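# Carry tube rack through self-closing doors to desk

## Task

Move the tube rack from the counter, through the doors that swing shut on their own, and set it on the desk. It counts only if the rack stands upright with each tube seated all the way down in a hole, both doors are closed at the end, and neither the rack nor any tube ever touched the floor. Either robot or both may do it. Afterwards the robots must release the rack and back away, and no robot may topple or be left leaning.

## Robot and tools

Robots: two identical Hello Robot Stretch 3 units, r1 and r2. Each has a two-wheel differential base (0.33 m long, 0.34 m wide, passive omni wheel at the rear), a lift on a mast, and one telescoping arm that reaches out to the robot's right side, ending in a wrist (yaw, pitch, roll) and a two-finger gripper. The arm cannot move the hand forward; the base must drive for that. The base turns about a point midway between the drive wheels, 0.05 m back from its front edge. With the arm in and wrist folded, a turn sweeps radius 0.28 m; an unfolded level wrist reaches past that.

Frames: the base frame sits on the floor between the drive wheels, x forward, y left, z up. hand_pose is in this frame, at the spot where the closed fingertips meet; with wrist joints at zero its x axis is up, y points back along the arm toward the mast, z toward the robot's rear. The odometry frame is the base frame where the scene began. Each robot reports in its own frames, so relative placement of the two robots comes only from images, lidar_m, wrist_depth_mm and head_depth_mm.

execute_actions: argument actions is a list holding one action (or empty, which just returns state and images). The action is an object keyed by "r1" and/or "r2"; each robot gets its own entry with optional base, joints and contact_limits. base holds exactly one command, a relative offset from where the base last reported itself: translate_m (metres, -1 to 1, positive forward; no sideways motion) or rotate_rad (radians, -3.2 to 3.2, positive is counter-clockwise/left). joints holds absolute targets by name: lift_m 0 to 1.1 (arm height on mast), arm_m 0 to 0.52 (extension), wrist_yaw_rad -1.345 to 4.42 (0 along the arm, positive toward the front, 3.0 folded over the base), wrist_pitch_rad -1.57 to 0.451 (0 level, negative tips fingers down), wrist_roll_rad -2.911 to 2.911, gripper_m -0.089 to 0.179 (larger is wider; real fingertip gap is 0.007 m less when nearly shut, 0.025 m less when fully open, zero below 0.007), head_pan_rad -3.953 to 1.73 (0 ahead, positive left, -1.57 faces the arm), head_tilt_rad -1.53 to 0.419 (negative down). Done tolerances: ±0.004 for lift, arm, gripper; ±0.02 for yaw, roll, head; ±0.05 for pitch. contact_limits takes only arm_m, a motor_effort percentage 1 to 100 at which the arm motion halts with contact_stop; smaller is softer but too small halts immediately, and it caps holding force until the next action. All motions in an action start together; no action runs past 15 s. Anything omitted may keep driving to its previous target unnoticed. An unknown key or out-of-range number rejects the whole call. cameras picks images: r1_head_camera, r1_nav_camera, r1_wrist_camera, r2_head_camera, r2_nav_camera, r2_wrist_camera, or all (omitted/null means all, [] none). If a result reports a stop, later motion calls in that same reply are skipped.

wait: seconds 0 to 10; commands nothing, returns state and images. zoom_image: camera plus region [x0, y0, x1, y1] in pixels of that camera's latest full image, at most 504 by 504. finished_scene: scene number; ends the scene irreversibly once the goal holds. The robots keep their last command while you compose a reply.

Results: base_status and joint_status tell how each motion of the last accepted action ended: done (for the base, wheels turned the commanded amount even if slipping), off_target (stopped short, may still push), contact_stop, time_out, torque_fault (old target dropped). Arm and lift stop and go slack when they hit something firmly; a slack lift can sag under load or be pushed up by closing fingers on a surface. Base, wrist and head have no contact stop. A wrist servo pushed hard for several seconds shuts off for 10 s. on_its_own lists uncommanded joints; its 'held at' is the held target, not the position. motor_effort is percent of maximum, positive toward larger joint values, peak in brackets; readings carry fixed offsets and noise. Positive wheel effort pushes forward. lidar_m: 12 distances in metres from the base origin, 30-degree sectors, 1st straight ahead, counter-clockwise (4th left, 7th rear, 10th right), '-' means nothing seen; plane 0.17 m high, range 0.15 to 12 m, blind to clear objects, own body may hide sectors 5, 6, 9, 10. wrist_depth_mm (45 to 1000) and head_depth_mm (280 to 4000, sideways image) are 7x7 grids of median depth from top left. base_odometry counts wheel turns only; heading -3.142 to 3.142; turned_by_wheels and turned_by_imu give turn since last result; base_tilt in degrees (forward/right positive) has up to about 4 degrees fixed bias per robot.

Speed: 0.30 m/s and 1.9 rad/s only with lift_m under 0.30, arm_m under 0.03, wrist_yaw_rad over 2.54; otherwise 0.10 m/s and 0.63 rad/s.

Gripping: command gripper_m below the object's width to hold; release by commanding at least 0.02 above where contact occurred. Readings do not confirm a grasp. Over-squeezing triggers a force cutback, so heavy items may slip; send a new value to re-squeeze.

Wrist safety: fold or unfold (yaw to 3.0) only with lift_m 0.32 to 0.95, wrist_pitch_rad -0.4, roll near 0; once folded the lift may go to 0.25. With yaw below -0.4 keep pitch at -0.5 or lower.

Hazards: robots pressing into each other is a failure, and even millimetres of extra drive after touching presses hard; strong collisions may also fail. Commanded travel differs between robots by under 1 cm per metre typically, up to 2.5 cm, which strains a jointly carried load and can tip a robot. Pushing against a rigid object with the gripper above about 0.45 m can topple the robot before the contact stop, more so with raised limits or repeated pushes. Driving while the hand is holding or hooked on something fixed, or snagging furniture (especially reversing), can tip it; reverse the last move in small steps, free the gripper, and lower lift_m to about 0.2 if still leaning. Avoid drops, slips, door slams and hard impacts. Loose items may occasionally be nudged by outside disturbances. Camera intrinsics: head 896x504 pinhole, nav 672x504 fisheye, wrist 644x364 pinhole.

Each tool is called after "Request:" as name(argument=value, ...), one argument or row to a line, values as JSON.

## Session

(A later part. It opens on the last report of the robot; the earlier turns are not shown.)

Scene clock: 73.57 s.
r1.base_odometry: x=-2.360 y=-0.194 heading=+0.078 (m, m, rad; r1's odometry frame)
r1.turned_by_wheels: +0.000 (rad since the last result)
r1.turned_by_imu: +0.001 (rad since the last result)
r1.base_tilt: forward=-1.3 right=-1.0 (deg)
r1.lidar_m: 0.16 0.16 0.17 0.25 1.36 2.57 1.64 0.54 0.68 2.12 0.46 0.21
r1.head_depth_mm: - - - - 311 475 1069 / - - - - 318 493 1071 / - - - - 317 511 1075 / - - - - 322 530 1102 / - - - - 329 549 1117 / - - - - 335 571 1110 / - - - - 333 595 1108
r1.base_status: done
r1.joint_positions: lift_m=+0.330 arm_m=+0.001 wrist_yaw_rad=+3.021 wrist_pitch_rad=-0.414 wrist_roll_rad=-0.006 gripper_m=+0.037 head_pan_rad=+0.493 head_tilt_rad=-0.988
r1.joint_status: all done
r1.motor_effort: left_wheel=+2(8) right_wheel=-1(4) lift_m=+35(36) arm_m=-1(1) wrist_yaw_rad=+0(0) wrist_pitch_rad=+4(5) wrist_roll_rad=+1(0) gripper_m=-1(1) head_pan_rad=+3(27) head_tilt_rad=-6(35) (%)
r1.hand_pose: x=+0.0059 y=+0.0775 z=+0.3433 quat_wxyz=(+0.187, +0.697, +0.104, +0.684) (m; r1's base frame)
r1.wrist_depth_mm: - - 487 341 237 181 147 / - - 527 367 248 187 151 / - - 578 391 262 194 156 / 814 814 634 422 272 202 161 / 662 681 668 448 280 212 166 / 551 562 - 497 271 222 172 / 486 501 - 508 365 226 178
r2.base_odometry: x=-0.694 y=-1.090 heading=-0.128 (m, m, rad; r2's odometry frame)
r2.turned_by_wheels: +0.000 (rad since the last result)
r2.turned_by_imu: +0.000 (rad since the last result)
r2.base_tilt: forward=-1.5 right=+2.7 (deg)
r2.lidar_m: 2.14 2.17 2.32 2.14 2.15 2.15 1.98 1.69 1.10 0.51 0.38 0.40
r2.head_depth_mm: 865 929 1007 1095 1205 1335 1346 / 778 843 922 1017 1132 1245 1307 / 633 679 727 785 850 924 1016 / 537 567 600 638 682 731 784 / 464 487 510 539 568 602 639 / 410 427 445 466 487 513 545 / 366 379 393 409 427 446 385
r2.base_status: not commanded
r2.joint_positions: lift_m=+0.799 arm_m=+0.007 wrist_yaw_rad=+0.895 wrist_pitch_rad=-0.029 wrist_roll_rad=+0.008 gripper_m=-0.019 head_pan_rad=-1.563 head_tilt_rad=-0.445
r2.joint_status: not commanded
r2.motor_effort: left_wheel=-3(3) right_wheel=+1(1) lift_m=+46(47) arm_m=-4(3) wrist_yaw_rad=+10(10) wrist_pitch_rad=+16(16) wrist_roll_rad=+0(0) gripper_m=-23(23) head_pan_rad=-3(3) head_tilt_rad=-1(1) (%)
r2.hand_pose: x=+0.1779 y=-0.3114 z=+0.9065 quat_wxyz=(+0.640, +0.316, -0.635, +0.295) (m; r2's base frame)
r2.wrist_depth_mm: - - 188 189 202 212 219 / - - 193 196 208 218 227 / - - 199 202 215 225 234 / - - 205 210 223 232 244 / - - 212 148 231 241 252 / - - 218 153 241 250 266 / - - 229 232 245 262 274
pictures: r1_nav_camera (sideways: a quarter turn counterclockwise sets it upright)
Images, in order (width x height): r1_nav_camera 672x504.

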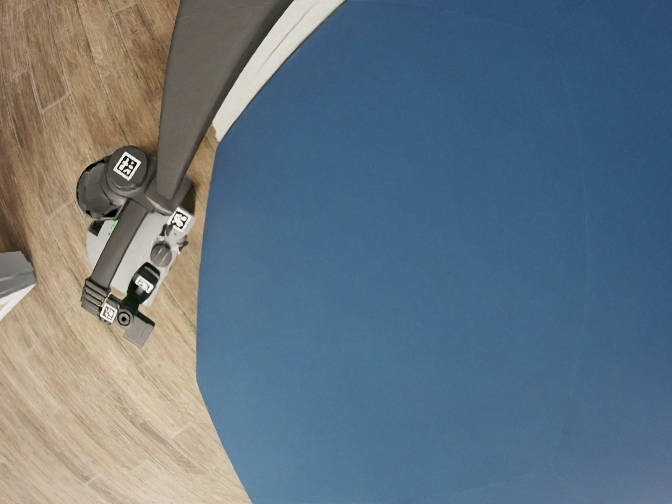

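Request:
execute_actions(
  actions=[
    {"r1":{"base":{"translate_m":0.035}},"r2":{"joints":{"gripper_m":0.179}}},
  ],
  cameras=["r2_wrist_camera"],
)

Request:
execute_actions(
  actions=[
    {"r2":{"base":{"translate_m":-0.13},"joints":{"wrist_yaw_rad":1.2}}},
  ],
  cameras=["r2_wrist_camera","r2_nav_camera"],
)

Scene clock: 76.57 s.
r1.base_odometry: x=-2.325 y=-0.192 heading=+0.079 (m, m, rad; r1's odometry frame)
r1.turned_by_wheels: +0.000 (rad since the last result)
r1.turned_by_imu: +0.001 (rad since the last result)
r1.base_tilt: forward=-1.2 right=-1.0 (deg)
r1.lidar_m: - - 0.15 0.18 1.35 2.60 1.66 0.56 0.79 2.14 0.28 0.15
r1.head_depth_mm: - - - - - 321 733 / - - - - - 339 852 / - - - - - 343 998 / - - - - - 352 863 / - - - - - 369 813 / - - - - - 390 1093 / - - - - - 399 1078
r1.base_status: done
r1.joint_positions: lift_m=+0.330 arm_m=+0.001 wrist_yaw_rad=+3.021 wrist_pitch_rad=-0.414 wrist_roll_rad=-0.006 gripper_m=+0.037 head_pan_rad=+0.493 head_tilt_rad=-0.988
r1.joint_status: not commanded
r1.motor_effort: left_wheel=+5(27) right_wheel=+0(1) lift_m=+35(35) arm_m=-1(0) wrist_yaw_rad=+0(0) wrist_pitch_rad=+5(5) wrist_roll_rad=+0(0) gripper_m=+1(1) head_pan_rad=+3(4) head_tilt_rad=-7(6) (%)
r1.hand_pose: x=+0.0059 y=+0.0775 z=+0.3433 quat_wxyz=(+0.187, +0.697, +0.104, +0.684) (m; r1's base frame)
r1.wrist_depth_mm: - - 459 267 180 136 109 / - - 486 285 188 140 112 / - - 540 309 198 145 115 / 812 823 595 333 207 150 118 / 655 668 655 351 211 157 122 / 557 558 - 388 203 163 126 / 482 495 - 429 275 167 130
r2.base_odometry: x=-0.694 y=-1.090 heading=-0.128 (m, m, rad; r2's odometry frame)
r2.turned_by_wheels: +0.000 (rad since the last result)
r2.turned_by_imu: +0.000 (rad since the last result)
r2.base_tilt: forward=-1.6 right=+2.6 (deg)
r2.lidar_m: 2.14 2.17 2.33 2.13 2.16 2.16 1.99 1.70 1.10 0.54 0.41 0.41
r2.head_depth_mm: 867 928 1003 1098 1204 1333 1353 / 790 856 933 1026 1136 1257 1317 / 659 703 754 812 882 964 1053 / 565 595 632 674 723 773 838 / 493 518 544 576 608 650 701 / 439 457 479 502 527 557 588 / 396 410 427 445 465 488 511
r2.base_status: not commanded
r2.joint_positions: lift_m=+0.799 arm_m=+0.006 wrist_yaw_rad=+0.903 wrist_pitch_rad=-0.024 wrist_roll_rad=+0.008 gripper_m=+0.179 head_pan_rad=-1.563 head_tilt_rad=-0.445
r2.joint_status: all done
r2.motor_effort: left_wheel=-2(4) right_wheel=+1(2) lift_m=+46(47) arm_m=-2(2) wrist_yaw_rad=+1(10) wrist_pitch_rad=+14(16) wrist_roll_rad=+0(0) gripper_m=+1(100) head_pan_rad=-2(2) head_tilt_rad=-1(0) (%)
r2.hand_pose: x=+0.1793 y=-0.3096 z=+0.9077 quat_wxyz=(+0.638, +0.318, -0.634, +0.299) (m; r2's base frame)
r2.wrist_depth_mm: - - 220 223 231 239 245 / - - 228 232 238 244 251 / - - 235 239 245 254 262 / - - 243 245 254 263 269 / - - 252 256 262 269 278 / - - 260 264 272 280 293 / - - 272 272 284 293 300
pictures: r2_wrist_camera
Images, in order (width x height): r2_wrist_camera 644x364.

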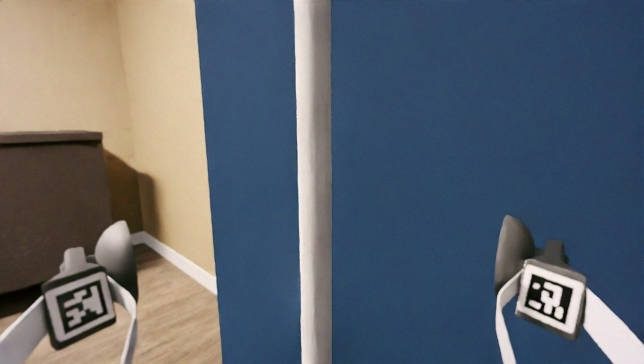

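Scene clock: 79.47 s.
r1.base_odometry: x=-2.325 y=-0.192 heading=+0.079 (m, m, rad; r1's odometry frame)
r1.turned_by_wheels: +0.000 (rad since the last result)
r1.turned_by_imu: -0.001 (rad since the last result)
r1.base_tilt: forward=-1.3 right=-1.0 (deg)
r1.lidar_m: - - 0.15 0.18 1.35 2.60 1.66 0.57 0.79 2.14 0.28 0.15
r1.head_depth_mm: - - - - - 321 734 / - - - - - 339 852 / - - - - - 343 999 / - - - - - 352 861 / - - - - - 369 812 / - - - - - 390 1089 / - - - - - 399 1086
r1.base_status: not commanded
r1.joint_positions: lift_m=+0.330 arm_m=+0.001 wrist_yaw_rad=+3.021 wrist_pitch_rad=-0.414 wrist_roll_rad=-0.006 gripper_m=+0.037 head_pan_rad=+0.493 head_tilt_rad=-0.988
r1.joint_status: not commanded
r1.motor_effort: left_wheel=+5(4) right_wheel=+0(0) lift_m=+35(35) arm_m=-1(1) wrist_yaw_rad=+0(0) wrist_pitch_rad=+4(4) wrist_roll_rad=+1(0) gripper_m=+0(0) head_pan_rad=+3(3) head_tilt_rad=-6(6) (%)
r1.hand_pose: x=+0.0059 y=+0.0775 z=+0.3433 quat_wxyz=(+0.187, +0.697, +0.104, +0.684) (m; r1's base frame)
r1.wrist_depth_mm: - - 457 265 179 136 109 / - - 488 285 188 141 112 / - - 548 308 198 145 115 / 800 829 586 333 208 151 119 / 669 663 650 350 210 156 122 / 550 567 - 392 202 163 126 / 480 495 - 428 275 167 130
r2.base_odometry: x=-0.823 y=-1.073 heading=-0.128 (m, m, rad; r2's odometry frame)
r2.turned_by_wheels: +0.000 (rad since the last result)
r2.turned_by_imu: +0.000 (rad since the last result)
r2.base_tilt: forward=-1.5 right=+2.7 (deg)
r2.lidar_m: 2.27 2.30 2.30 2.12 2.14 2.02 1.86 1.72 1.12 0.69 0.53 0.51
r2.head_depth_mm: 890 957 1032 1118 1230 1361 1343 / 875 940 1016 1108 1208 1331 1359 / 843 904 968 1045 1135 1248 1300 / 731 772 820 872 932 1004 1081 / 638 672 708 742 787 835 892 / 568 594 619 650 685 719 767 / 513 533 550 576 602 630 658
r2.base_status: done
r2.joint_positions: lift_m=+0.799 arm_m=+0.006 wrist_yaw_rad=+1.198 wrist_pitch_rad=-0.024 wrist_roll_rad=+0.008 gripper_m=+0.179 head_pan_rad=-1.563 head_tilt_rad=-0.445
r2.joint_status: all done
r2.motor_effort: left_wheel=-1(7) right_wheel=+0(1) lift_m=+47(47) arm_m=-2(3) wrist_yaw_rad=+1(2) wrist_pitch_rad=+13(13) wrist_roll_rad=+1(0) gripper_m=+1(1) head_pan_rad=-3(3) head_tilt_rad=-1(1) (%)
r2.hand_pose: x=+0.2167 y=-0.2444 z=+0.9078 quat_wxyz=(+0.587, +0.407, -0.581, +0.390) (m; r2's base frame)
r2.wrist_depth_mm: - - - 342 317 305 291 / - - - 348 327 314 299 / - - - 361 337 322 304 / - - - 371 346 326 316 / - - - 384 363 343 320 / - - - 399 370 352 330 / - - - 408 387 365 350
pictures: r2_nav_camera (sideways: a quarter turn counterclockwise sets it upright), r2_wrist_camera
Images, in order (width x height): r2_nav_camera 672x504, r2_wrist_camera 644x364.

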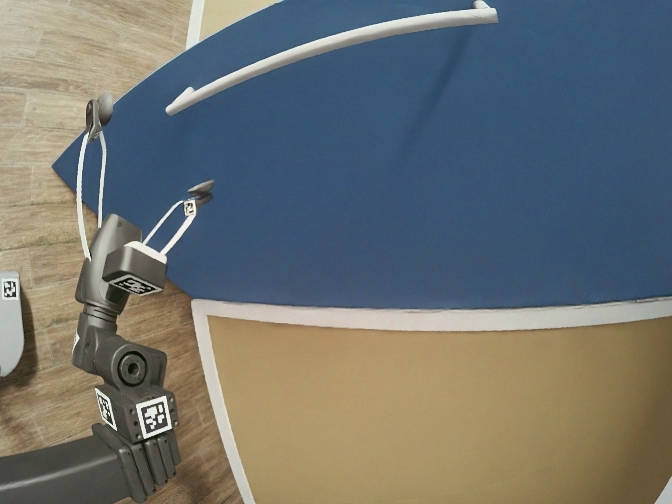

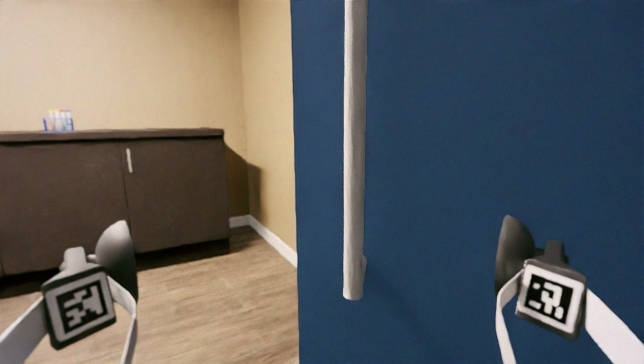

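Request:
execute_actions(
  actions=[
    {"r2":{"base":{"rotate_rad":0.17},"joints":{"wrist_yaw_rad":2.6,"wrist_pitch_rad":-0.4,"gripper_m":0.04,"lift_m":0.285,"head_pan_rad":0,"head_tilt_rad":-0.3}}},
  ],
  cameras=[],
)

Request:
execute_actions(
  actions=[
    {"r2":{"base":{"translate_m":1.0}}},
  ],
  cameras=[],
)

Request:
execute_actions(
  actions=[
    {"r1":{"base":{"translate_m":0.3}},"r2":{"base":{"translate_m":0.85}}},
  ],
  cameras=["r2_head_camera","r1_nav_camera"],
)

Scene clock: 85.77 s.
r1.base_odometry: x=-2.325 y=-0.192 heading=+0.079 (m, m, rad; r1's odometry frame)
r1.turned_by_wheels: +0.000 (rad since the last result)
r1.turned_by_imu: -0.002 (rad since the last result)
r1.base_tilt: forward=-1.2 right=-1.1 (deg)
r1.lidar_m: - - 0.15 0.18 1.35 2.59 1.66 0.57 0.78 2.14 0.28 0.15
r1.head_depth_mm: - - - - - 321 734 / - - - - - 339 855 / - - - - - 344 1002 / - - - - - 352 863 / - - - - - 369 812 / - - - - - 390 1090 / - - - - - 398 1086
r1.base_status: not commanded
r1.joint_positions: lift_m=+0.330 arm_m=+0.001 wrist_yaw_rad=+3.021 wrist_pitch_rad=-0.414 wrist_roll_rad=-0.006 gripper_m=+0.037 head_pan_rad=+0.493 head_tilt_rad=-0.988
r1.joint_status: not commanded
r1.motor_effort: left_wheel=+5(4) right_wheel=+0(1) lift_m=+35(35) arm_m=-2(1) wrist_yaw_rad=+0(0) wrist_pitch_rad=+5(5) wrist_roll_rad=+0(0) gripper_m=+0(0) head_pan_rad=+3(4) head_tilt_rad=-7(5) (%)
r1.hand_pose: x=+0.0059 y=+0.0775 z=+0.3433 quat_wxyz=(+0.187, +0.697, +0.104, +0.684) (m; r1's base frame)
r1.wrist_depth_mm: - - 455 265 179 136 109 / - - 487 285 188 140 112 / - - 540 309 198 145 115 / 801 816 588 332 207 151 119 / 661 668 648 349 211 157 122 / 549 553 - 389 201 163 126 / 483 497 - 429 276 168 130
r2.base_odometry: x=-0.823 y=-1.073 heading=+0.042 (m, m, rad; r2's odometry frame)
r2.turned_by_wheels: +0.170 (rad since the last result)
r2.turned_by_imu: +0.173 (rad since the last result)
r2.base_tilt: forward=-1.5 right=+2.6 (deg)
r2.lidar_m: 2.27 2.39 2.17 2.12 2.22 1.91 1.85 1.43 1.05 0.61 0.51 0.51
r2.head_depth_mm: 2561 2654 2777 2299 2390 1971 1524 / 2566 2636 2772 2298 2417 1991 1525 / 2578 2718 2807 2325 2443 2003 1542 / 2566 2727 2844 2337 2448 2017 1542 / 2621 2736 2894 2382 2521 2037 1579 / 2618 2752 2948 2417 2524 2088 1584 / 2646 2787 2928 2437 2626 2107 1588
r2.base_status: done
r2.joint_positions: lift_m=+0.286 arm_m=+0.006 wrist_yaw_rad=+2.599 wrist_pitch_rad=-0.416 wrist_roll_rad=+0.008 gripper_m=+0.040 head_pan_rad=-0.007 head_tilt_rad=-0.310
r2.joint_status: all done
r2.motor_effort: left_wheel=-2(6) right_wheel=+1(5) lift_m=+16(38) arm_m=-2(2) wrist_yaw_rad=+3(4) wrist_pitch_rad=+9(12) wrist_roll_rad=+0(0) gripper_m=+0(99) head_pan_rad=+2(33) head_tilt_rad=+4(13) (%)
r2.hand_pose: x=+0.0948 y=+0.0410 z=+0.2988 quat_wxyz=(+0.326, +0.708, -0.046, +0.625) (m; r2's base frame)
r2.wrist_depth_mm: - - - - - - - / - - - - - - - / - - - - - - - / 775 773 768 766 756 740 780 / 611 618 644 614 626 618 612 / 531 520 - 513 538 511 512 / - 476 442 442 438 440 443
pictures: none
No camera images: the call's "cameras" was empty. Leave "cameras" out to get every camera's image.

Scene clock: 90.77 s.
r1.base_odometry: x=-2.325 y=-0.192 heading=+0.079 (m, m, rad; r1's odometry frame)
r1.turned_by_wheels: +0.000 (rad since the last result)
r1.turned_by_imu: -0.001 (rad since the last result)
r1.base_tilt: forward=-1.4 right=-1.1 (deg)
r1.lidar_m: - - 0.15 0.18 1.35 2.60 1.66 0.57 0.79 2.14 0.28 0.15
r1.head_depth_mm: - - - - - 321 733 / - - - - - 339 854 / - - - - - 343 1000 / - - - - - 352 864 / - - - - - 369 813 / - - - - - 390 1094 / - - - - - 399 1077
r1.base_status: not commanded
r1.joint_positions: lift_m=+0.330 arm_m=+0.001 wrist_yaw_rad=+3.021 wrist_pitch_rad=-0.414 wrist_roll_rad=-0.006 gripper_m=+0.037 head_pan_rad=+0.493 head_tilt_rad=-0.988
r1.joint_status: not commanded
r1.motor_effort: left_wheel=+6(4) right_wheel=+0(0) lift_m=+35(35) arm_m=-1(1) wrist_yaw_rad=+0(0) wrist_pitch_rad=+4(5) wrist_roll_rad=+0(0) gripper_m=+0(0) head_pan_rad=+4(3) head_tilt_rad=-7(7) (%)
r1.hand_pose: x=+0.0059 y=+0.0775 z=+0.3433 quat_wxyz=(+0.187, +0.697, +0.104, +0.684) (m; r1's base frame)
r1.wrist_depth_mm: - - 456 266 179 136 109 / - - 486 286 188 140 112 / - - 549 306 198 145 115 / 806 814 589 334 207 151 119 / 668 664 660 350 211 157 122 / 558 556 - 386 201 163 126 / 480 495 - 430 276 167 130
r2.base_odometry: x=+0.176 y=-1.031 heading=+0.042 (m, m, rad; r2's odometry frame)
r2.turned_by_wheels: +0.000 (rad since the last result)
r2.turned_by_imu: +0.002 (rad since the last result)
r2.base_tilt: forward=-1.5 right=+2.7 (deg)
r2.lidar_m: 1.27 1.34 2.14 2.09 2.18 2.94 2.86 0.72 1.09 1.07 1.12 1.30
r2.head_depth_mm: 1650 1720 1823 1470 1314 1384 1475 / 1660 1710 1821 1495 1323 1405 1484 / 1659 1753 1828 1540 1341 1420 1498 / 1669 1768 1850 1447 1354 1435 1500 / 1690 1769 1842 1630 1372 1452 1513 / 1693 1784 1873 1690 1381 1480 1542 / 1699 1776 1897 1722 1395 1491 1550
r2.base_status: done
r2.joint_positions: lift_m=+0.286 arm_m=+0.006 wrist_yaw_rad=+2.599 wrist_pitch_rad=-0.417 wrist_roll_rad=+0.008 gripper_m=+0.040 head_pan_rad=-0.007 head_tilt_rad=-0.309
r2.joint_status: not commanded
r2.motor_effort: left_wheel=-2(6) right_wheel=+2(6) lift_m=+16(16) arm_m=-3(1) wrist_yaw_rad=+1(2) wrist_pitch_rad=+9(9) wrist_roll_rad=+0(0) gripper_m=+1(0) head_pan_rad=+2(2) head_tilt_rad=+5(4) (%)
r2.hand_pose: x=+0.0947 y=+0.0410 z=+0.2986 quat_wxyz=(+0.326, +0.708, -0.045, +0.625) (m; r2's base frame)
r2.wrist_depth_mm: - - - - - - - / - - - - - - - / 998 - - - - - - / 782 803 780 756 765 760 762 / 616 627 641 618 615 614 619 / 533 509 - 509 535 508 508 / - 462 443 441 439 442 434
pictures: none
No camera images: the call's "cameras" was empty. Leave "cameras" out to get every camera's image.

Scene clock: 95.43 s.
r1.base_odometry: x=-2.026 y=-0.168 heading=+0.079 (m, m, rad; r1's odometry frame)
r1.turned_by_wheels: +0.000 (rad since the last result)
r1.turned_by_imu: +0.001 (rad since the last result)
r1.base_tilt: forward=-1.2 right=-1.2 (deg)
r1.lidar_m: 0.23 0.17 0.17 0.18 0.26 2.83 1.86 0.82 1.66 1.87 2.81 2.65
r1.head_depth_mm: - - 299 390 681 1209 1098 / - - - 339 538 1166 1099 / - - - 313 444 864 1102 / - - - 299 378 645 1105 / - - - - 329 515 925 / - - - - 313 429 716 / - - - - 292 367 613
r1.base_status: done
r1.joint_positions: lift_m=+0.330 arm_m=+0.001 wrist_yaw_rad=+3.021 wrist_pitch_rad=-0.414 wrist_roll_rad=-0.006 gripper_m=+0.037 head_pan_rad=+0.493 head_tilt_rad=-0.988
r1.joint_status: not commanded
r1.motor_effort: left_wheel=+3(37) right_wheel=+0(3) lift_m=+35(35) arm_m=-1(1) wrist_yaw_rad=+0(0) wrist_pitch_rad=+4(5) wrist_roll_rad=+0(0) gripper_m=+0(1) head_pan_rad=+3(4) head_tilt_rad=-6(6) (%)
r1.hand_pose: x=+0.0059 y=+0.0775 z=+0.3433 quat_wxyz=(+0.187, +0.697, +0.104, +0.684) (m; r1's base frame)
r1.wrist_depth_mm: 354 - 242 214 188 169 152 / 406 355 262 231 202 178 160 / 528 391 286 250 217 190 170 / 766 444 315 275 232 203 179 / 660 506 341 297 249 219 192 / 554 547 - 333 260 235 204 / 479 500 - 363 322 253 220
r2.base_odometry: x=+1.025 y=-0.995 heading=+0.042 (m, m, rad; r2's odometry frame)
r2.turned_by_wheels: +0.000 (rad since the last result)
r2.turned_by_imu: +0.002 (rad since the last result)
r2.base_tilt: forward=-1.5 right=+2.7 (deg)
r2.lidar_m: 0.42 0.45 0.64 2.06 2.15 3.04 1.94 1.51 1.12 1.10 0.57 0.43
r2.head_depth_mm: 887 932 977 1030 843 594 458 / 895 937 984 1036 855 599 462 / 899 944 993 1051 869 605 465 / 910 951 1001 1058 874 611 469 / 915 957 1008 1065 839 611 473 / 920 965 1015 1073 907 618 477 / 924 972 1019 1084 927 634 481
r2.base_status: done
r2.joint_positions: lift_m=+0.286 arm_m=+0.006 wrist_yaw_rad=+2.599 wrist_pitch_rad=-0.417 wrist_roll_rad=+0.008 gripper_m=+0.040 head_pan_rad=-0.007 head_tilt_rad=-0.309
r2.joint_status: not commanded
r2.motor_effort: left_wheel=-2(7) right_wheel=+1(7) lift_m=+16(15) arm_m=-3(2) wrist_yaw_rad=+1(1) wrist_pitch_rad=+9(9) wrist_roll_rad=+0(0) gripper_m=+1(1) head_pan_rad=+2(2) head_tilt_rad=+4(4) (%)
r2.hand_pose: x=+0.0947 y=+0.0409 z=+0.2986 quat_wxyz=(+0.327, +0.708, -0.045, +0.625) (m; r2's base frame)
r2.wrist_depth_mm: - - - 767 510 387 308 / - - - 863 540 399 315 / - - - 943 566 425 328 / 768 776 768 795 696 439 340 / 620 620 648 611 624 536 355 / 524 511 - 515 535 507 430 / - 471 442 437 448 437 423
pictures: r1_nav_camera (sideways: a quarter turn counterclockwise sets it upright), r2_head_camera (sideways: a quarter turn clockwise sets it upright)
Images, in order (width x height): r1_nav_camera 672x504, r2_head_camera 896x504.

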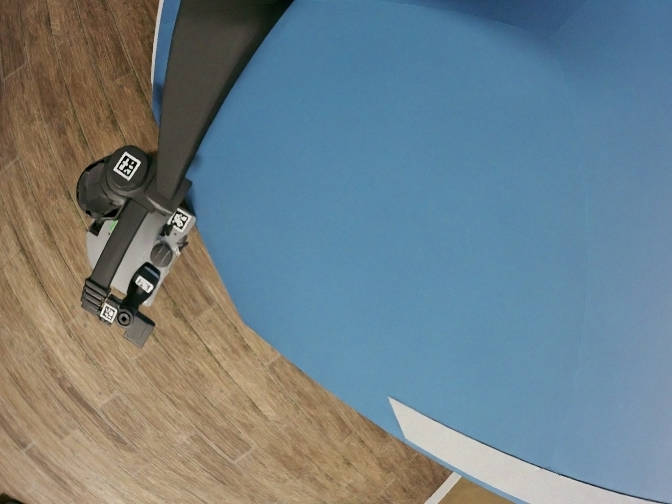

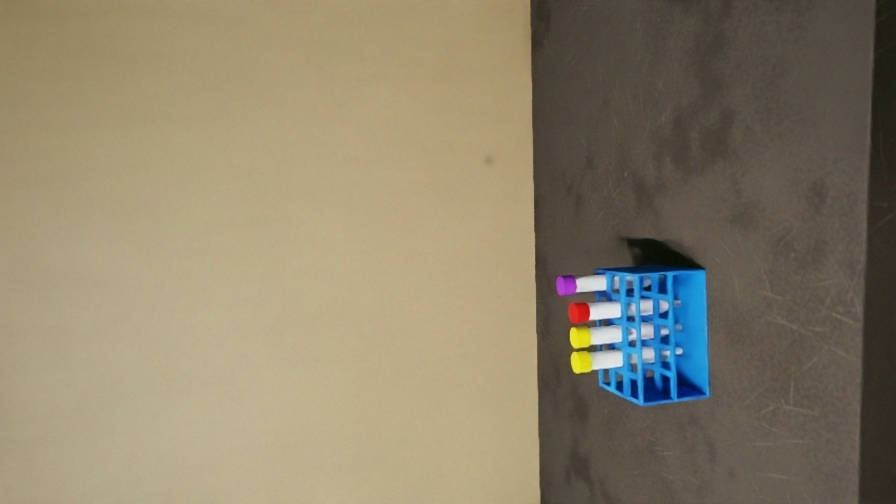

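Request:
execute_actions(
  actions=[
    {"r1":{"base":{"translate_m":0.22}},"r2":{"base":{"rotate_rad":1.50},"joints":{"wrist_yaw_rad":1.3,"wrist_pitch_rad":0.0,"lift_m":0.87,"head_pan_rad":-1.57,"head_tilt_rad":-0.6}}},
  ],
  cameras=[],
)

Request:
execute_actions(
  actions=[
    {"r2":{"base":{"translate_m":0.13},"joints":{"wrist_yaw_rad":0.0,"gripper_m":0.179}}},
  ],
  cameras=["r2_head_camera","r2_wrist_camera","r1_nav_camera"],
)

Scene clock: 102.37 s.
r1.base_odometry: x=-1.807 y=-0.151 heading=+0.079 (m, m, rad; r1's odometry frame)
r1.turned_by_wheels: +0.000 (rad since the last result)
r1.turned_by_imu: +0.000 (rad since the last result)
r1.base_tilt: forward=-1.3 right=-1.1 (deg)
r1.lidar_m: 0.29 0.19 0.18 0.18 0.23 0.48 2.01 1.02 1.79 1.93 2.58 2.45
r1.head_depth_mm: 2427 2063 1753 1522 1345 1212 1095 / - - 1654 1497 1354 1211 1100 / - - 301 381 608 1177 1103 / - - - 326 458 772 1117 / - - - 298 375 565 925 / - - - - 323 445 685 / - - - - 296 366 543
r1.base_status: done
r1.joint_positions: lift_m=+0.330 arm_m=+0.001 wrist_yaw_rad=+3.021 wrist_pitch_rad=-0.414 wrist_roll_rad=-0.006 gripper_m=+0.037 head_pan_rad=+0.493 head_tilt_rad=-0.988
r1.joint_status: not commanded
r1.motor_effort: left_wheel=+2(14) right_wheel=+0(4) lift_m=+35(35) arm_m=-1(1) wrist_yaw_rad=+0(0) wrist_pitch_rad=+4(5) wrist_roll_rad=+0(1) gripper_m=-1(0) head_pan_rad=+3(4) head_tilt_rad=-6(6) (%)
r1.hand_pose: x=+0.0059 y=+0.0775 z=+0.3433 quat_wxyz=(+0.187, +0.697, +0.104, +0.684) (m; r1's base frame)
r1.wrist_depth_mm: 271 - 222 206 191 177 165 / 299 283 238 223 204 189 176 / 334 308 261 241 219 203 187 / 379 345 284 264 240 219 201 / 438 385 311 289 259 237 216 / 527 442 - 324 273 260 234 / 482 482 - 354 335 281 256
r2.base_odometry: x=+1.025 y=-0.995 heading=+1.542 (m, m, rad; r2's odometry frame)
r2.turned_by_wheels: +1.500 (rad since the last result)
r2.turned_by_imu: +1.520 (rad since the last result)
r2.base_tilt: forward=-1.5 right=+2.6 (deg)
r2.lidar_m: 2.06 2.12 2.83 1.92 2.04 1.15 1.09 0.61 0.44 0.42 0.44 0.59
r2.head_depth_mm: 873 961 1020 718 539 581 - / 874 961 1033 727 544 578 - / 874 956 1029 740 550 586 681 / 872 955 1031 750 556 588 682 / 871 957 1031 658 565 590 - / 869 954 1044 658 569 592 - / 869 955 1040 786 575 592 710
r2.base_status: done
r2.joint_positions: lift_m=+0.869 arm_m=+0.006 wrist_yaw_rad=+1.301 wrist_pitch_rad=-0.023 wrist_roll_rad=+0.008 gripper_m=+0.040 head_pan_rad=-1.563 head_tilt_rad=-0.593
r2.joint_status: all done
r2.motor_effort: left_wheel=-2(8) right_wheel=+1(6) lift_m=+47(48) arm_m=-2(3) wrist_yaw_rad=-1(2) wrist_pitch_rad=+13(14) wrist_roll_rad=+0(0) gripper_m=+0(0) head_pan_rad=-3(33) head_tilt_rad=-2(17) (%)
r2.hand_pose: x=+0.2250 y=-0.2195 z=+0.9781 quat_wxyz=(+0.566, +0.436, -0.560, +0.420) (m; r2's base frame)
r2.wrist_depth_mm: - - - - - - 784 / - - - - - - 783 / - - - - - - 798 / - - - - 674 677 682 / - - - 961 425 368 367 / - - - 996 393 290 255 / - - - - 521 304 213
pictures: none
No camera images: the call's "cameras" was empty. Leave "cameras" out to get every camera's image.

Scene clock: 104.70 s.
r1.base_odometry: x=-1.807 y=-0.151 heading=+0.079 (m, m, rad; r1's odometry frame)
r1.turned_by_wheels: +0.000 (rad since the last result)
r1.turned_by_imu: -0.001 (rad since the last result)
r1.base_tilt: forward=-1.3 right=-1.1 (deg)
r1.lidar_m: 0.29 0.19 0.18 0.18 0.23 0.48 2.01 1.03 2.31 1.81 2.59 2.46
r1.head_depth_mm: 2415 2071 1750 1536 1345 1207 1092 / - - 1646 1506 1353 1213 1096 / - - 300 382 608 1185 1100 / - - - 326 457 773 1116 / - - - 298 375 564 927 / - - - - 323 444 686 / - - - - 295 366 543
r1.base_status: not commanded
r1.joint_positions: lift_m=+0.330 arm_m=+0.001 wrist_yaw_rad=+3.021 wrist_pitch_rad=-0.414 wrist_roll_rad=-0.006 gripper_m=+0.037 head_pan_rad=+0.493 head_tilt_rad=-0.988
r1.joint_status: not commanded
r1.motor_effort: left_wheel=+2(2) right_wheel=+1(0) lift_m=+35(35) arm_m=-1(1) wrist_yaw_rad=+0(0) wrist_pitch_rad=+4(4) wrist_roll_rad=+0(0) gripper_m=+0(0) head_pan_rad=+3(3) head_tilt_rad=-7(6) (%)
r1.hand_pose: x=+0.0059 y=+0.0775 z=+0.3433 quat_wxyz=(+0.187, +0.697, +0.104, +0.684) (m; r1's base frame)
r1.wrist_depth_mm: 270 - 222 205 189 177 165 / 300 283 238 222 204 188 175 / 332 310 261 242 220 202 188 / 381 346 284 263 239 217 200 / 442 387 311 288 261 237 217 / 524 437 - 324 272 258 235 / 481 484 - 356 336 281 256
r2.base_odometry: x=+1.029 y=-0.866 heading=+1.542 (m, m, rad; r2's odometry frame)
r2.turned_by_wheels: +0.000 (rad since the last result)
r2.turned_by_imu: +0.000 (rad since the last result)
r2.base_tilt: forward=-1.5 right=+2.7 (deg)
r2.lidar_m: 1.93 1.98 2.64 2.13 1.95 1.28 1.22 0.61 0.44 0.42 0.44 0.59
r2.head_depth_mm: 869 957 1018 717 557 573 - / 868 950 1027 727 545 - - / 865 955 1023 672 551 - - / 867 952 1025 647 558 586 701 / 866 952 1024 758 584 588 702 / 867 950 1041 770 569 591 705 / 868 952 1036 787 576 590 705
r2.base_status: done
r2.joint_positions: lift_m=+0.869 arm_m=+0.006 wrist_yaw_rad=+0.002 wrist_pitch_rad=-0.023 wrist_roll_rad=+0.008 gripper_m=+0.179 head_pan_rad=-1.563 head_tilt_rad=-0.593
r2.joint_status: all done
r2.motor_effort: left_wheel=-3(3) right_wheel=+1(4) lift_m=+47(47) arm_m=-2(3) wrist_yaw_rad=+0(2) wrist_pitch_rad=+13(13) wrist_roll_rad=+1(0) gripper_m=+1(100) head_pan_rad=-3(3) head_tilt_rad=-2(1) (%)
r2.hand_pose: x=-0.0210 y=-0.4069 z=+0.9781 quat_wxyz=(+0.705, +0.009, -0.710, -0.008) (m; r2's base frame)
r2.wrist_depth_mm: 748 753 760 768 770 810 805 / 761 788 773 807 807 824 842 / 789 832 811 829 846 868 873 / 708 722 370 393 694 667 665 / 384 397 367 369 377 387 371 / - 261 258 256 256 254 259 / 179 196 196 196 195 193 184
pictures: r1_nav_camera (sideways: a quarter turn counterclockwise sets it upright), r2_head_camera (sideways: a quarter turn clockwise sets it upright), r2_wrist_camera
Images, in order (width x height): r1_nav_camera 672x504, r2_head_camera 896x504, r2_wrist_camera 644x364.

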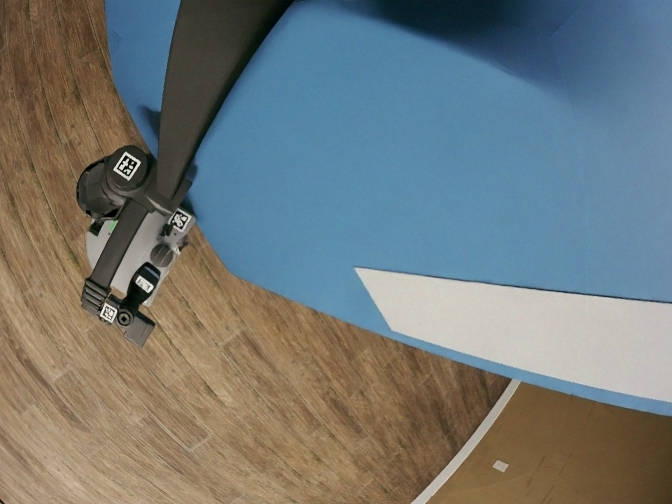

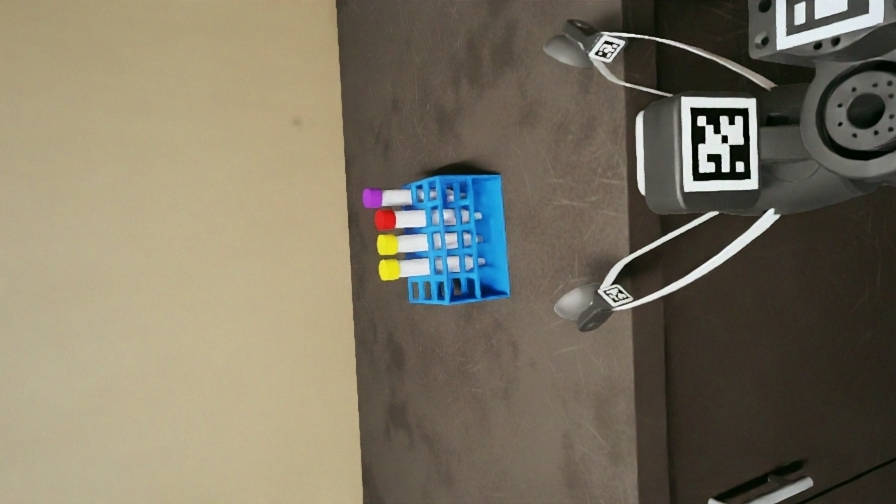

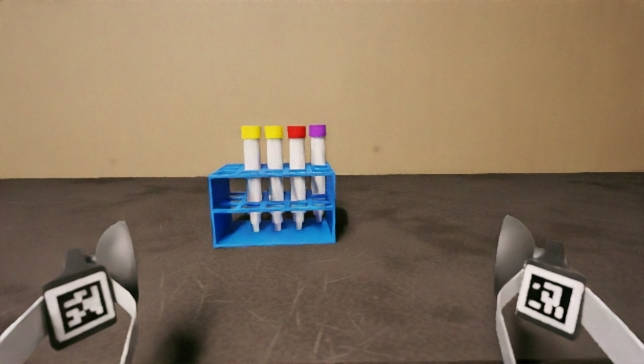

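Request:
execute_actions(
  actions=[
    {"r2":{"base":{"translate_m":0.043},"joints":{"lift_m":0.845,"arm_m":0.10}}},
  ],
  cameras=["r2_wrist_camera"],
)

Scene clock: 107.57 s.
r1.base_odometry: x=-1.807 y=-0.151 heading=+0.079 (m, m, rad; r1's odometry frame)
r1.turned_by_wheels: +0.000 (rad since the last result)
r1.turned_by_imu: -0.001 (rad since the last result)
r1.base_tilt: forward=-1.1 right=-1.1 (deg)
r1.lidar_m: 0.29 0.19 0.18 0.18 0.23 0.48 2.01 1.02 2.31 1.83 2.59 2.45
r1.head_depth_mm: 2432 2054 1765 1524 1357 1214 1093 / - - 1660 1501 1355 1211 1097 / - - 300 382 608 1182 1104 / - - - 325 457 773 1119 / - - - 298 375 565 931 / - - - - 323 444 686 / - - - - 296 366 542
r1.base_status: not commanded
r1.joint_positions: lift_m=+0.330 arm_m=+0.001 wrist_yaw_rad=+3.021 wrist_pitch_rad=-0.414 wrist_roll_rad=-0.006 gripper_m=+0.037 head_pan_rad=+0.493 head_tilt_rad=-0.988
r1.joint_status: not commanded
r1.motor_effort: left_wheel=+2(2) right_wheel=+1(0) lift_m=+35(35) arm_m=-2(1) wrist_yaw_rad=+0(0) wrist_pitch_rad=+4(4) wrist_roll_rad=+0(0) gripper_m=+0(0) head_pan_rad=+3(3) head_tilt_rad=-6(6) (%)
r1.hand_pose: x=+0.0059 y=+0.0775 z=+0.3433 quat_wxyz=(+0.187, +0.697, +0.104, +0.684) (m; r1's base frame)
r1.wrist_depth_mm: 270 - 221 205 190 177 165 / 299 282 238 222 203 188 175 / 336 309 262 241 221 202 188 / 382 342 286 265 238 217 201 / 443 390 310 288 259 236 216 / 524 447 - 325 274 258 235 / 486 482 - 356 335 281 255
r2.base_odometry: x=+1.030 y=-0.823 heading=+1.542 (m, m, rad; r2's odometry frame)
r2.turned_by_wheels: +0.000 (rad since the last result)
r2.turned_by_imu: +0.000 (rad since the last result)
r2.base_tilt: forward=-1.5 right=+2.7 (deg)
r2.lidar_m: 1.88 1.94 2.58 2.14 1.96 1.33 1.27 0.60 0.44 0.42 0.44 0.59
r2.head_depth_mm: 870 959 1012 719 547 - - / 867 954 1029 726 564 - 746 / 870 951 1025 648 605 - 718 / 866 950 1021 676 556 585 698 / 866 954 1018 761 561 587 699 / 866 949 1038 775 569 588 705 / 866 949 1038 782 577 587 705
r2.base_status: done
r2.joint_positions: lift_m=+0.846 arm_m=+0.100 wrist_yaw_rad=+0.001 wrist_pitch_rad=-0.023 wrist_roll_rad=+0.008 gripper_m=+0.179 head_pan_rad=-1.563 head_tilt_rad=-0.593
r2.joint_status: all done
r2.motor_effort: left_wheel=-2(5) right_wheel=+1(4) lift_m=+15(42) arm_m=+4(3) wrist_yaw_rad=-1(1) wrist_pitch_rad=+13(13) wrist_roll_rad=+1(0) gripper_m=+1(1) head_pan_rad=-3(3) head_tilt_rad=-2(1) (%)
r2.hand_pose: x=-0.0213 y=-0.5002 z=+0.9544 quat_wxyz=(+0.705, +0.009, -0.710, -0.008) (m; r2's base frame)
r2.wrist_depth_mm: 660 683 672 692 689 696 713 / 689 692 695 704 740 721 727 / 718 709 711 262 742 726 742 / 590 584 423 265 465 556 540 / 312 325 280 272 275 316 297 / - 211 212 209 207 207 215 / - 160 159 160 158 158 150
pictures: r2_wrist_camera
Images, in order (width x height): r2_wrist_camera 644x364.

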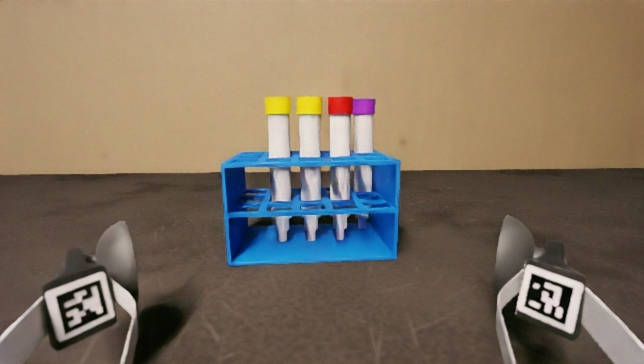

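Request:
execute_actions(
  actions=[
    {"r2":{"base":{"translate_m":0.004},"joints":{"arm_m":0.20}}},
  ],
  cameras=["r2_wrist_camera"],
)

Request:
execute_actions(
  actions=[
    {"r2":{"joints":{"gripper_m":0.088}}},
  ],
  cameras=["r2_wrist_camera","r2_head_camera"],
)

Scene clock: 109.90 s.
r1.base_odometry: x=-1.807 y=-0.151 heading=+0.079 (m, m, rad; r1's odometry frame)
r1.turned_by_wheels: +0.000 (rad since the last result)
r1.turned_by_imu: -0.001 (rad since the last result)
r1.base_tilt: forward=-1.2 right=-1.0 (deg)
r1.lidar_m: 0.29 0.19 0.18 0.18 0.23 0.48 2.01 1.02 2.31 1.84 2.58 2.46
r1.head_depth_mm: 2413 2052 1763 1528 1346 1213 1097 / - - 1648 1508 1345 1216 1101 / - - 300 381 610 1178 1105 / - - - 325 458 773 1119 / - - - 299 375 564 929 / - - - - 323 443 686 / - - - - 296 366 542
r1.base_status: not commanded
r1.joint_positions: lift_m=+0.330 arm_m=+0.001 wrist_yaw_rad=+3.021 wrist_pitch_rad=-0.414 wrist_roll_rad=-0.006 gripper_m=+0.037 head_pan_rad=+0.493 head_tilt_rad=-0.988
r1.joint_status: not commanded
r1.motor_effort: left_wheel=+3(1) right_wheel=+0(0) lift_m=+35(35) arm_m=+0(1) wrist_yaw_rad=+0(0) wrist_pitch_rad=+5(5) wrist_roll_rad=+0(0) gripper_m=+0(0) head_pan_rad=+3(4) head_tilt_rad=-6(6) (%)
r1.hand_pose: x=+0.0059 y=+0.0775 z=+0.3433 quat_wxyz=(+0.187, +0.697, +0.104, +0.684) (m; r1's base frame)
r1.wrist_depth_mm: 271 - 222 206 190 177 165 / 298 282 238 222 204 188 176 / 337 309 262 240 220 202 187 / 378 343 286 265 238 218 200 / 437 385 312 288 260 237 216 / 516 446 - 325 275 257 234 / 481 482 - 354 332 283 255
r2.base_odometry: x=+1.030 y=-0.819 heading=+1.542 (m, m, rad; r2's odometry frame)
r2.turned_by_wheels: +0.000 (rad since the last result)
r2.turned_by_imu: -0.003 (rad since the last result)
r2.base_tilt: forward=-1.5 right=+2.7 (deg)
r2.lidar_m: 1.88 1.93 2.58 2.14 1.97 1.34 1.27 0.61 0.44 0.42 0.44 0.59
r2.head_depth_mm: 875 957 1017 730 - 597 696 / 868 952 1026 760 - 599 698 / 866 955 1025 650 - 599 699 / 865 950 1027 672 553 589 705 / 863 954 1017 756 562 588 706 / 865 951 1028 766 568 591 708 / 860 951 1035 778 576 584 709
r2.base_status: done
r2.joint_positions: lift_m=+0.846 arm_m=+0.200 wrist_yaw_rad=+0.000 wrist_pitch_rad=-0.009 wrist_roll_rad=+0.007 gripper_m=+0.179 head_pan_rad=-1.564 head_tilt_rad=-0.596
r2.joint_status: all done
r2.motor_effort: left_wheel=+0(11) right_wheel=-1(7) lift_m=+15(15) arm_m=+3(9) wrist_yaw_rad=+0(3) wrist_pitch_rad=+5(16) wrist_roll_rad=+1(1) gripper_m=+0(1) head_pan_rad=-3(2) head_tilt_rad=+0(1) (%)
r2.hand_pose: x=-0.0215 y=-0.6006 z=+0.9580 quat_wxyz=(+0.705, +0.003, -0.709, -0.004) (m; r2's base frame)
r2.wrist_depth_mm: 570 582 583 592 601 607 620 / 580 581 581 604 616 636 638 / 605 607 609 160 633 645 649 / 611 627 160 162 191 672 668 / 327 150 184 169 167 335 316 / - 148 158 172 152 216 221 / - 158 161 160 155 163 156
pictures: r2_wrist_camera
Images, in order (width x height): r2_wrist_camera 644x364.

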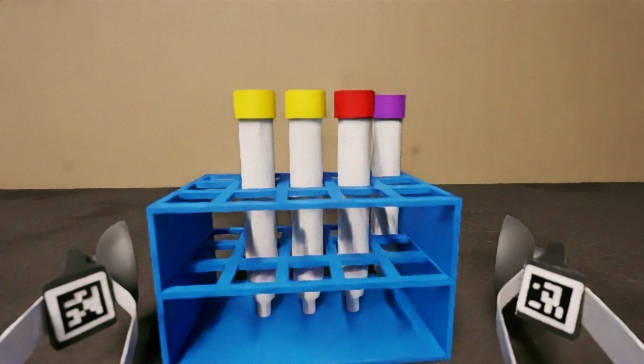

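Scene clock: 111.30 s.
r1.base_odometry: x=-1.807 y=-0.151 heading=+0.079 (m, m, rad; r1's odometry frame)
r1.turned_by_wheels: +0.000 (rad since the last result)
r1.turned_by_imu: +0.000 (rad since the last result)
r1.base_tilt: forward=-1.2 right=-1.1 (deg)
r1.lidar_m: 0.29 0.19 0.18 0.18 0.23 0.48 2.01 1.02 2.31 1.83 2.60 2.45
r1.head_depth_mm: 2408 2067 1751 1514 1348 1217 1095 / - - 1646 1506 1361 1213 1097 / - - 300 381 608 1178 1095 / - - - 325 457 773 1116 / - - - 298 375 565 927 / - - - - 323 444 685 / - - - - 295 366 545
r1.base_status: not commanded
r1.joint_positions: lift_m=+0.330 arm_m=+0.001 wrist_yaw_rad=+3.021 wrist_pitch_rad=-0.414 wrist_roll_rad=-0.006 gripper_m=+0.037 head_pan_rad=+0.493 head_tilt_rad=-0.988
r1.joint_status: not commanded
r1.motor_effort: left_wheel=+2(2) right_wheel=+0(0) lift_m=+35(35) arm_m=-1(1) wrist_yaw_rad=+0(1) wrist_pitch_rad=+5(4) wrist_roll_rad=+0(0) gripper_m=-1(0) head_pan_rad=+4(4) head_tilt_rad=-6(7) (%)
r1.hand_pose: x=+0.0059 y=+0.0775 z=+0.3433 quat_wxyz=(+0.187, +0.697, +0.104, +0.684) (m; r1's base frame)
r1.wrist_depth_mm: 271 - 221 206 190 177 165 / 298 283 240 223 204 189 175 / 334 309 261 241 219 202 187 / 380 344 284 264 237 218 201 / 441 386 314 289 259 236 217 / 519 440 - 321 275 258 234 / 478 482 - 355 333 281 256
r2.base_odometry: x=+1.030 y=-0.819 heading=+1.542 (m, m, rad; r2's odometry frame)
r2.turned_by_wheels: +0.000 (rad since the last result)
r2.turned_by_imu: +0.000 (rad since the last result)
r2.base_tilt: forward=-1.5 right=+2.8 (deg)
r2.lidar_m: 1.88 1.94 2.57 2.14 1.97 1.34 1.27 0.61 0.44 0.42 0.44 0.59
r2.head_depth_mm: 866 954 1013 732 - 598 697 / 869 952 1029 758 - 600 697 / 870 949 1026 646 - 601 699 / 863 950 1027 662 556 586 703 / 864 950 1025 758 562 588 707 / 863 951 1029 768 567 589 706 / 866 947 1039 778 573 585 709
r2.base_status: not commanded
r2.joint_positions: lift_m=+0.846 arm_m=+0.200 wrist_yaw_rad=+0.000 wrist_pitch_rad=-0.009 wrist_roll_rad=+0.007 gripper_m=+0.090 head_pan_rad=-1.564 head_tilt_rad=-0.596
r2.joint_status: all done
r2.motor_effort: left_wheel=+0(1) right_wheel=+0(0) lift_m=+15(15) arm_m=+3(3) wrist_yaw_rad=+1(0) wrist_pitch_rad=+5(5) wrist_roll_rad=+1(1) gripper_m=-29(99) head_pan_rad=-3(2) head_tilt_rad=+0(0) (%)
r2.hand_pose: x=-0.0215 y=-0.6006 z=+0.9580 quat_wxyz=(+0.705, +0.003, -0.709, -0.004) (m; r2's base frame)
r2.wrist_depth_mm: 569 582 590 587 607 604 609 / 585 599 597 603 600 621 632 / 602 610 613 160 634 650 643 / 626 623 158 158 173 644 655 / 329 299 169 168 169 317 316 / 221 - 156 168 161 - 216 / - 158 161 160 159 156 162
pictures: r2_head_camera (sideways: a quarter turn clockwise sets it upright), r2_wrist_camera
Images, in order (width x height): r2_head_camera 896x504, r2_wrist_camera 644x364.

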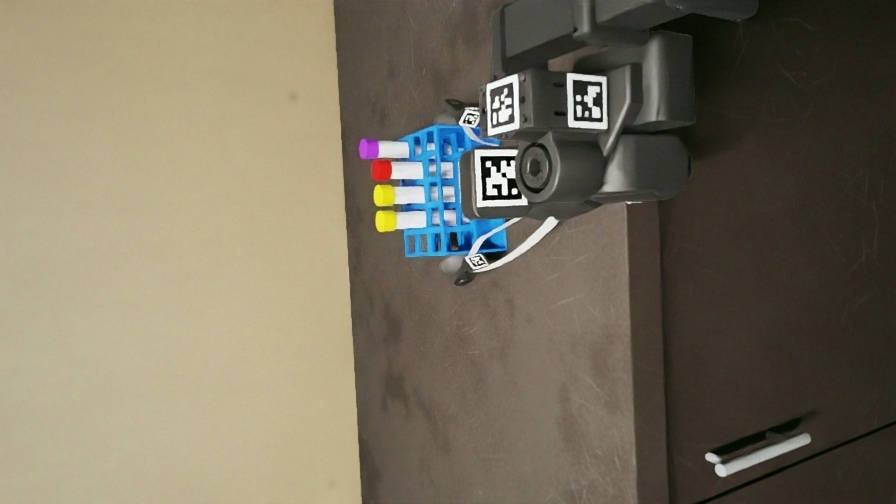

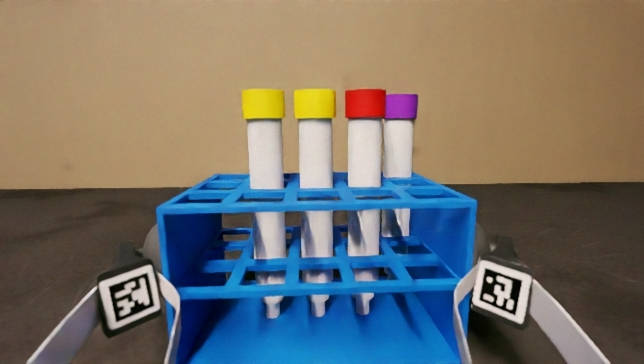

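Request:
execute_actions(
  actions=[
    {"r2":{"joints":{"lift_m":0.90}}},
  ],
  cameras=["r2_wrist_camera"],
)

Request:
execute_actions(
  actions=[
    {"r2":{"joints":{"arm_m":0.0,"wrist_yaw_rad":1.0,"head_pan_rad":0.0,"head_tilt_rad":-1.2}}},
  ],
  cameras=["r2_wrist_camera"],
)

Scene clock: 112.87 s.
r1.base_odometry: x=-1.807 y=-0.151 heading=+0.079 (m, m, rad; r1's odometry frame)
r1.turned_by_wheels: +0.000 (rad since the last result)
r1.turned_by_imu: +0.000 (rad since the last result)
r1.base_tilt: forward=-1.3 right=-1.0 (deg)
r1.lidar_m: 0.29 0.19 0.18 0.18 0.23 0.49 2.01 1.03 2.31 1.83 2.58 2.45
r1.head_depth_mm: 2420 2051 1757 1521 1352 1212 1095 / - - 1651 1505 1349 1214 1098 / - - 301 381 609 1179 1098 / - - - 326 457 773 1120 / - - - 298 375 564 932 / - - - - 323 444 685 / - - - - 296 366 543
r1.base_status: not commanded
r1.joint_positions: lift_m=+0.330 arm_m=+0.001 wrist_yaw_rad=+3.021 wrist_pitch_rad=-0.414 wrist_roll_rad=-0.006 gripper_m=+0.037 head_pan_rad=+0.493 head_tilt_rad=-0.988
r1.joint_status: not commanded
r1.motor_effort: left_wheel=+2(3) right_wheel=+1(0) lift_m=+35(35) arm_m=-1(1) wrist_yaw_rad=+1(0) wrist_pitch_rad=+5(5) wrist_roll_rad=+0(1) gripper_m=+0(0) head_pan_rad=+4(3) head_tilt_rad=-6(6) (%)
r1.hand_pose: x=+0.0059 y=+0.0775 z=+0.3433 quat_wxyz=(+0.187, +0.697, +0.104, +0.684) (m; r1's base frame)
r1.wrist_depth_mm: 270 - 221 206 190 177 165 / 301 282 239 222 204 188 175 / 334 311 261 241 220 203 187 / 383 342 284 263 239 217 200 / 439 386 312 289 258 236 216 / 521 443 - 324 274 259 232 / 484 486 - 352 336 283 255
r2.base_odometry: x=+1.030 y=-0.819 heading=+1.542 (m, m, rad; r2's odometry frame)
r2.turned_by_wheels: +0.000 (rad since the last result)
r2.turned_by_imu: +0.000 (rad since the last result)
r2.base_tilt: forward=-1.5 right=+2.7 (deg)
r2.lidar_m: 1.88 1.93 2.57 2.14 1.96 1.33 1.27 0.61 0.44 0.42 0.44 0.59
r2.head_depth_mm: 877 956 1014 788 - 582 697 / 867 955 1031 - - 584 699 / 866 953 1014 - - 586 700 / 867 952 1025 651 553 588 703 / 865 954 1020 756 561 588 704 / 865 948 1028 769 567 590 705 / 864 947 1036 778 575 585 709
r2.base_status: not commanded
r2.joint_positions: lift_m=+0.899 arm_m=+0.200 wrist_yaw_rad=+0.000 wrist_pitch_rad=-0.030 wrist_roll_rad=+0.007 gripper_m=+0.096 head_pan_rad=-1.564 head_tilt_rad=-0.596
r2.joint_status: all done
r2.on_its_own: gripper_m is held at +0.095, not at your +0.088, by its stall guard, which is still easing
r2.motor_effort: left_wheel=+1(0) right_wheel=+0(1) lift_m=+47(50) arm_m=+3(3) wrist_yaw_rad=+0(1) wrist_pitch_rad=+16(17) wrist_roll_rad=+1(1) gripper_m=-25(28) head_pan_rad=-2(2) head_tilt_rad=+0(0) (%)
r2.hand_pose: x=-0.0215 y=-0.6000 z=+1.0063 quat_wxyz=(+0.705, +0.011, -0.709, -0.011) (m; r2's base frame)
r2.wrist_depth_mm: 575 563 580 587 587 609 606 / 567 584 598 607 606 622 626 / 610 604 600 161 632 639 650 / 623 628 161 161 179 671 676 / 458 417 174 169 177 448 439 / 313 - 158 169 162 - 303 / 238 227 162 160 160 224 239
pictures: r2_wrist_camera
Images, in order (width x height): r2_wrist_camera 644x364.

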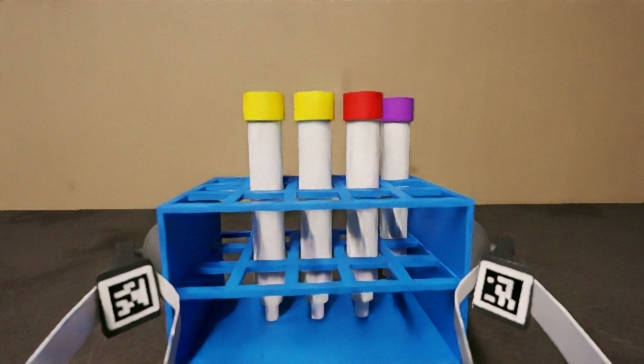

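Scene clock: 115.57 s.
r1.base_odometry: x=-1.807 y=-0.151 heading=+0.079 (m, m, rad; r1's odometry frame)
r1.turned_by_wheels: +0.000 (rad since the last result)
r1.turned_by_imu: -0.001 (rad since the last result)
r1.base_tilt: forward=-1.3 right=-1.1 (deg)
r1.lidar_m: 0.29 0.19 0.18 0.18 0.23 0.48 2.01 1.02 2.30 1.83 2.58 2.45
r1.head_depth_mm: 2420 2056 1761 1515 1352 1208 1094 / - - 1644 1509 1353 1207 1099 / - - 300 382 608 1182 1104 / - - - 325 457 772 1114 / - - - 299 375 564 930 / - - - - 323 444 686 / - - - - 296 366 543
r1.base_status: not commanded
r1.joint_positions: lift_m=+0.330 arm_m=+0.001 wrist_yaw_rad=+3.021 wrist_pitch_rad=-0.414 wrist_roll_rad=-0.006 gripper_m=+0.037 head_pan_rad=+0.493 head_tilt_rad=-0.988
r1.joint_status: not commanded
r1.motor_effort: left_wheel=+2(4) right_wheel=+0(0) lift_m=+35(35) arm_m=-1(1) wrist_yaw_rad=+1(0) wrist_pitch_rad=+5(5) wrist_roll_rad=+0(0) gripper_m=+0(1) head_pan_rad=+4(4) head_tilt_rad=-6(7) (%)
r1.hand_pose: x=+0.0059 y=+0.0775 z=+0.3433 quat_wxyz=(+0.187, +0.697, +0.104, +0.684) (m; r1's base frame)
r1.wrist_depth_mm: 270 - 221 205 190 177 165 / 300 282 239 222 205 189 176 / 335 311 261 241 219 202 187 / 379 345 284 263 237 219 201 / 443 388 312 288 259 237 216 / 523 444 - 326 276 260 235 / 479 484 - 355 335 282 255
r2.base_odometry: x=+1.030 y=-0.819 heading=+1.542 (m, m, rad; r2's odometry frame)
r2.turned_by_wheels: +0.000 (rad since the last result)
r2.turned_by_imu: +0.000 (rad since the last result)
r2.base_tilt: forward=-1.5 right=+2.7 (deg)
r2.lidar_m: 1.88 1.93 2.57 2.14 1.96 1.33 1.27 0.61 0.44 0.42 0.44 0.59
r2.head_depth_mm: 1851 1703 1459 1365 1268 1168 1076 / 1861 1719 1537 1391 1274 1175 1094 / 1873 1727 1554 1408 1282 1197 - / 1873 1763 1559 1414 1282 1198 - / 1873 1765 1584 1422 1297 1198 1125 / 1864 1791 1590 1440 1306 1197 1116 / 1847 1802 1609 1452 1315 1207 1114
r2.base_status: not commanded
r2.joint_positions: lift_m=+0.899 arm_m=+0.003 wrist_yaw_rad=+1.000 wrist_pitch_rad=-0.030 wrist_roll_rad=+0.007 gripper_m=+0.099 head_pan_rad=-0.007 head_tilt_rad=-1.185
r2.joint_status: all done
joint sent to its limit — the command would take r2.arm_m past its lower limit, so that joint was sent only as far as its limit.
r2.on_its_own: gripper_m is held at +0.098, not at your +0.088, by its stall guard, which is not easing now
r2.motor_effort: left_wheel=+0(0) right_wheel=-1(0) lift_m=+48(47) arm_m=-2(2) wrist_yaw_rad=+0(3) wrist_pitch_rad=+17(17) wrist_roll_rad=+0(0) gripper_m=-23(25) head_pan_rad=+2(34) head_tilt_rad=-4(24) (%)
r2.hand_pose: x=+0.1935 y=-0.2861 z=+1.0061 quat_wxyz=(+0.624, +0.350, -0.617, +0.328) (m; r2's base frame)
r2.wrist_depth_mm: - - - - - 826 650 / - - - - - 816 679 / - - - 160 968 864 691 / - - 160 162 180 810 692 / - - 176 171 176 448 447 / - - 157 170 161 - 307 / - - 162 161 159 234 234
pictures: r2_wrist_camera
Images, in order (width x height): r2_wrist_camera 644x364.

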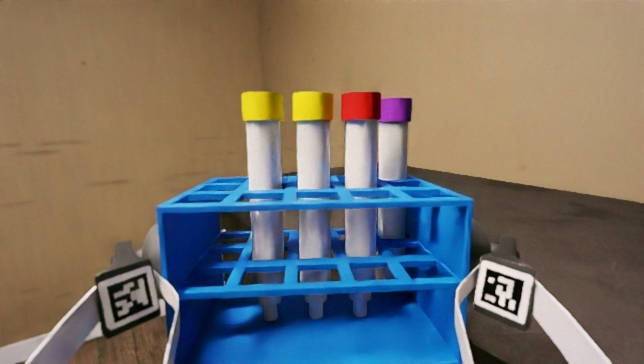

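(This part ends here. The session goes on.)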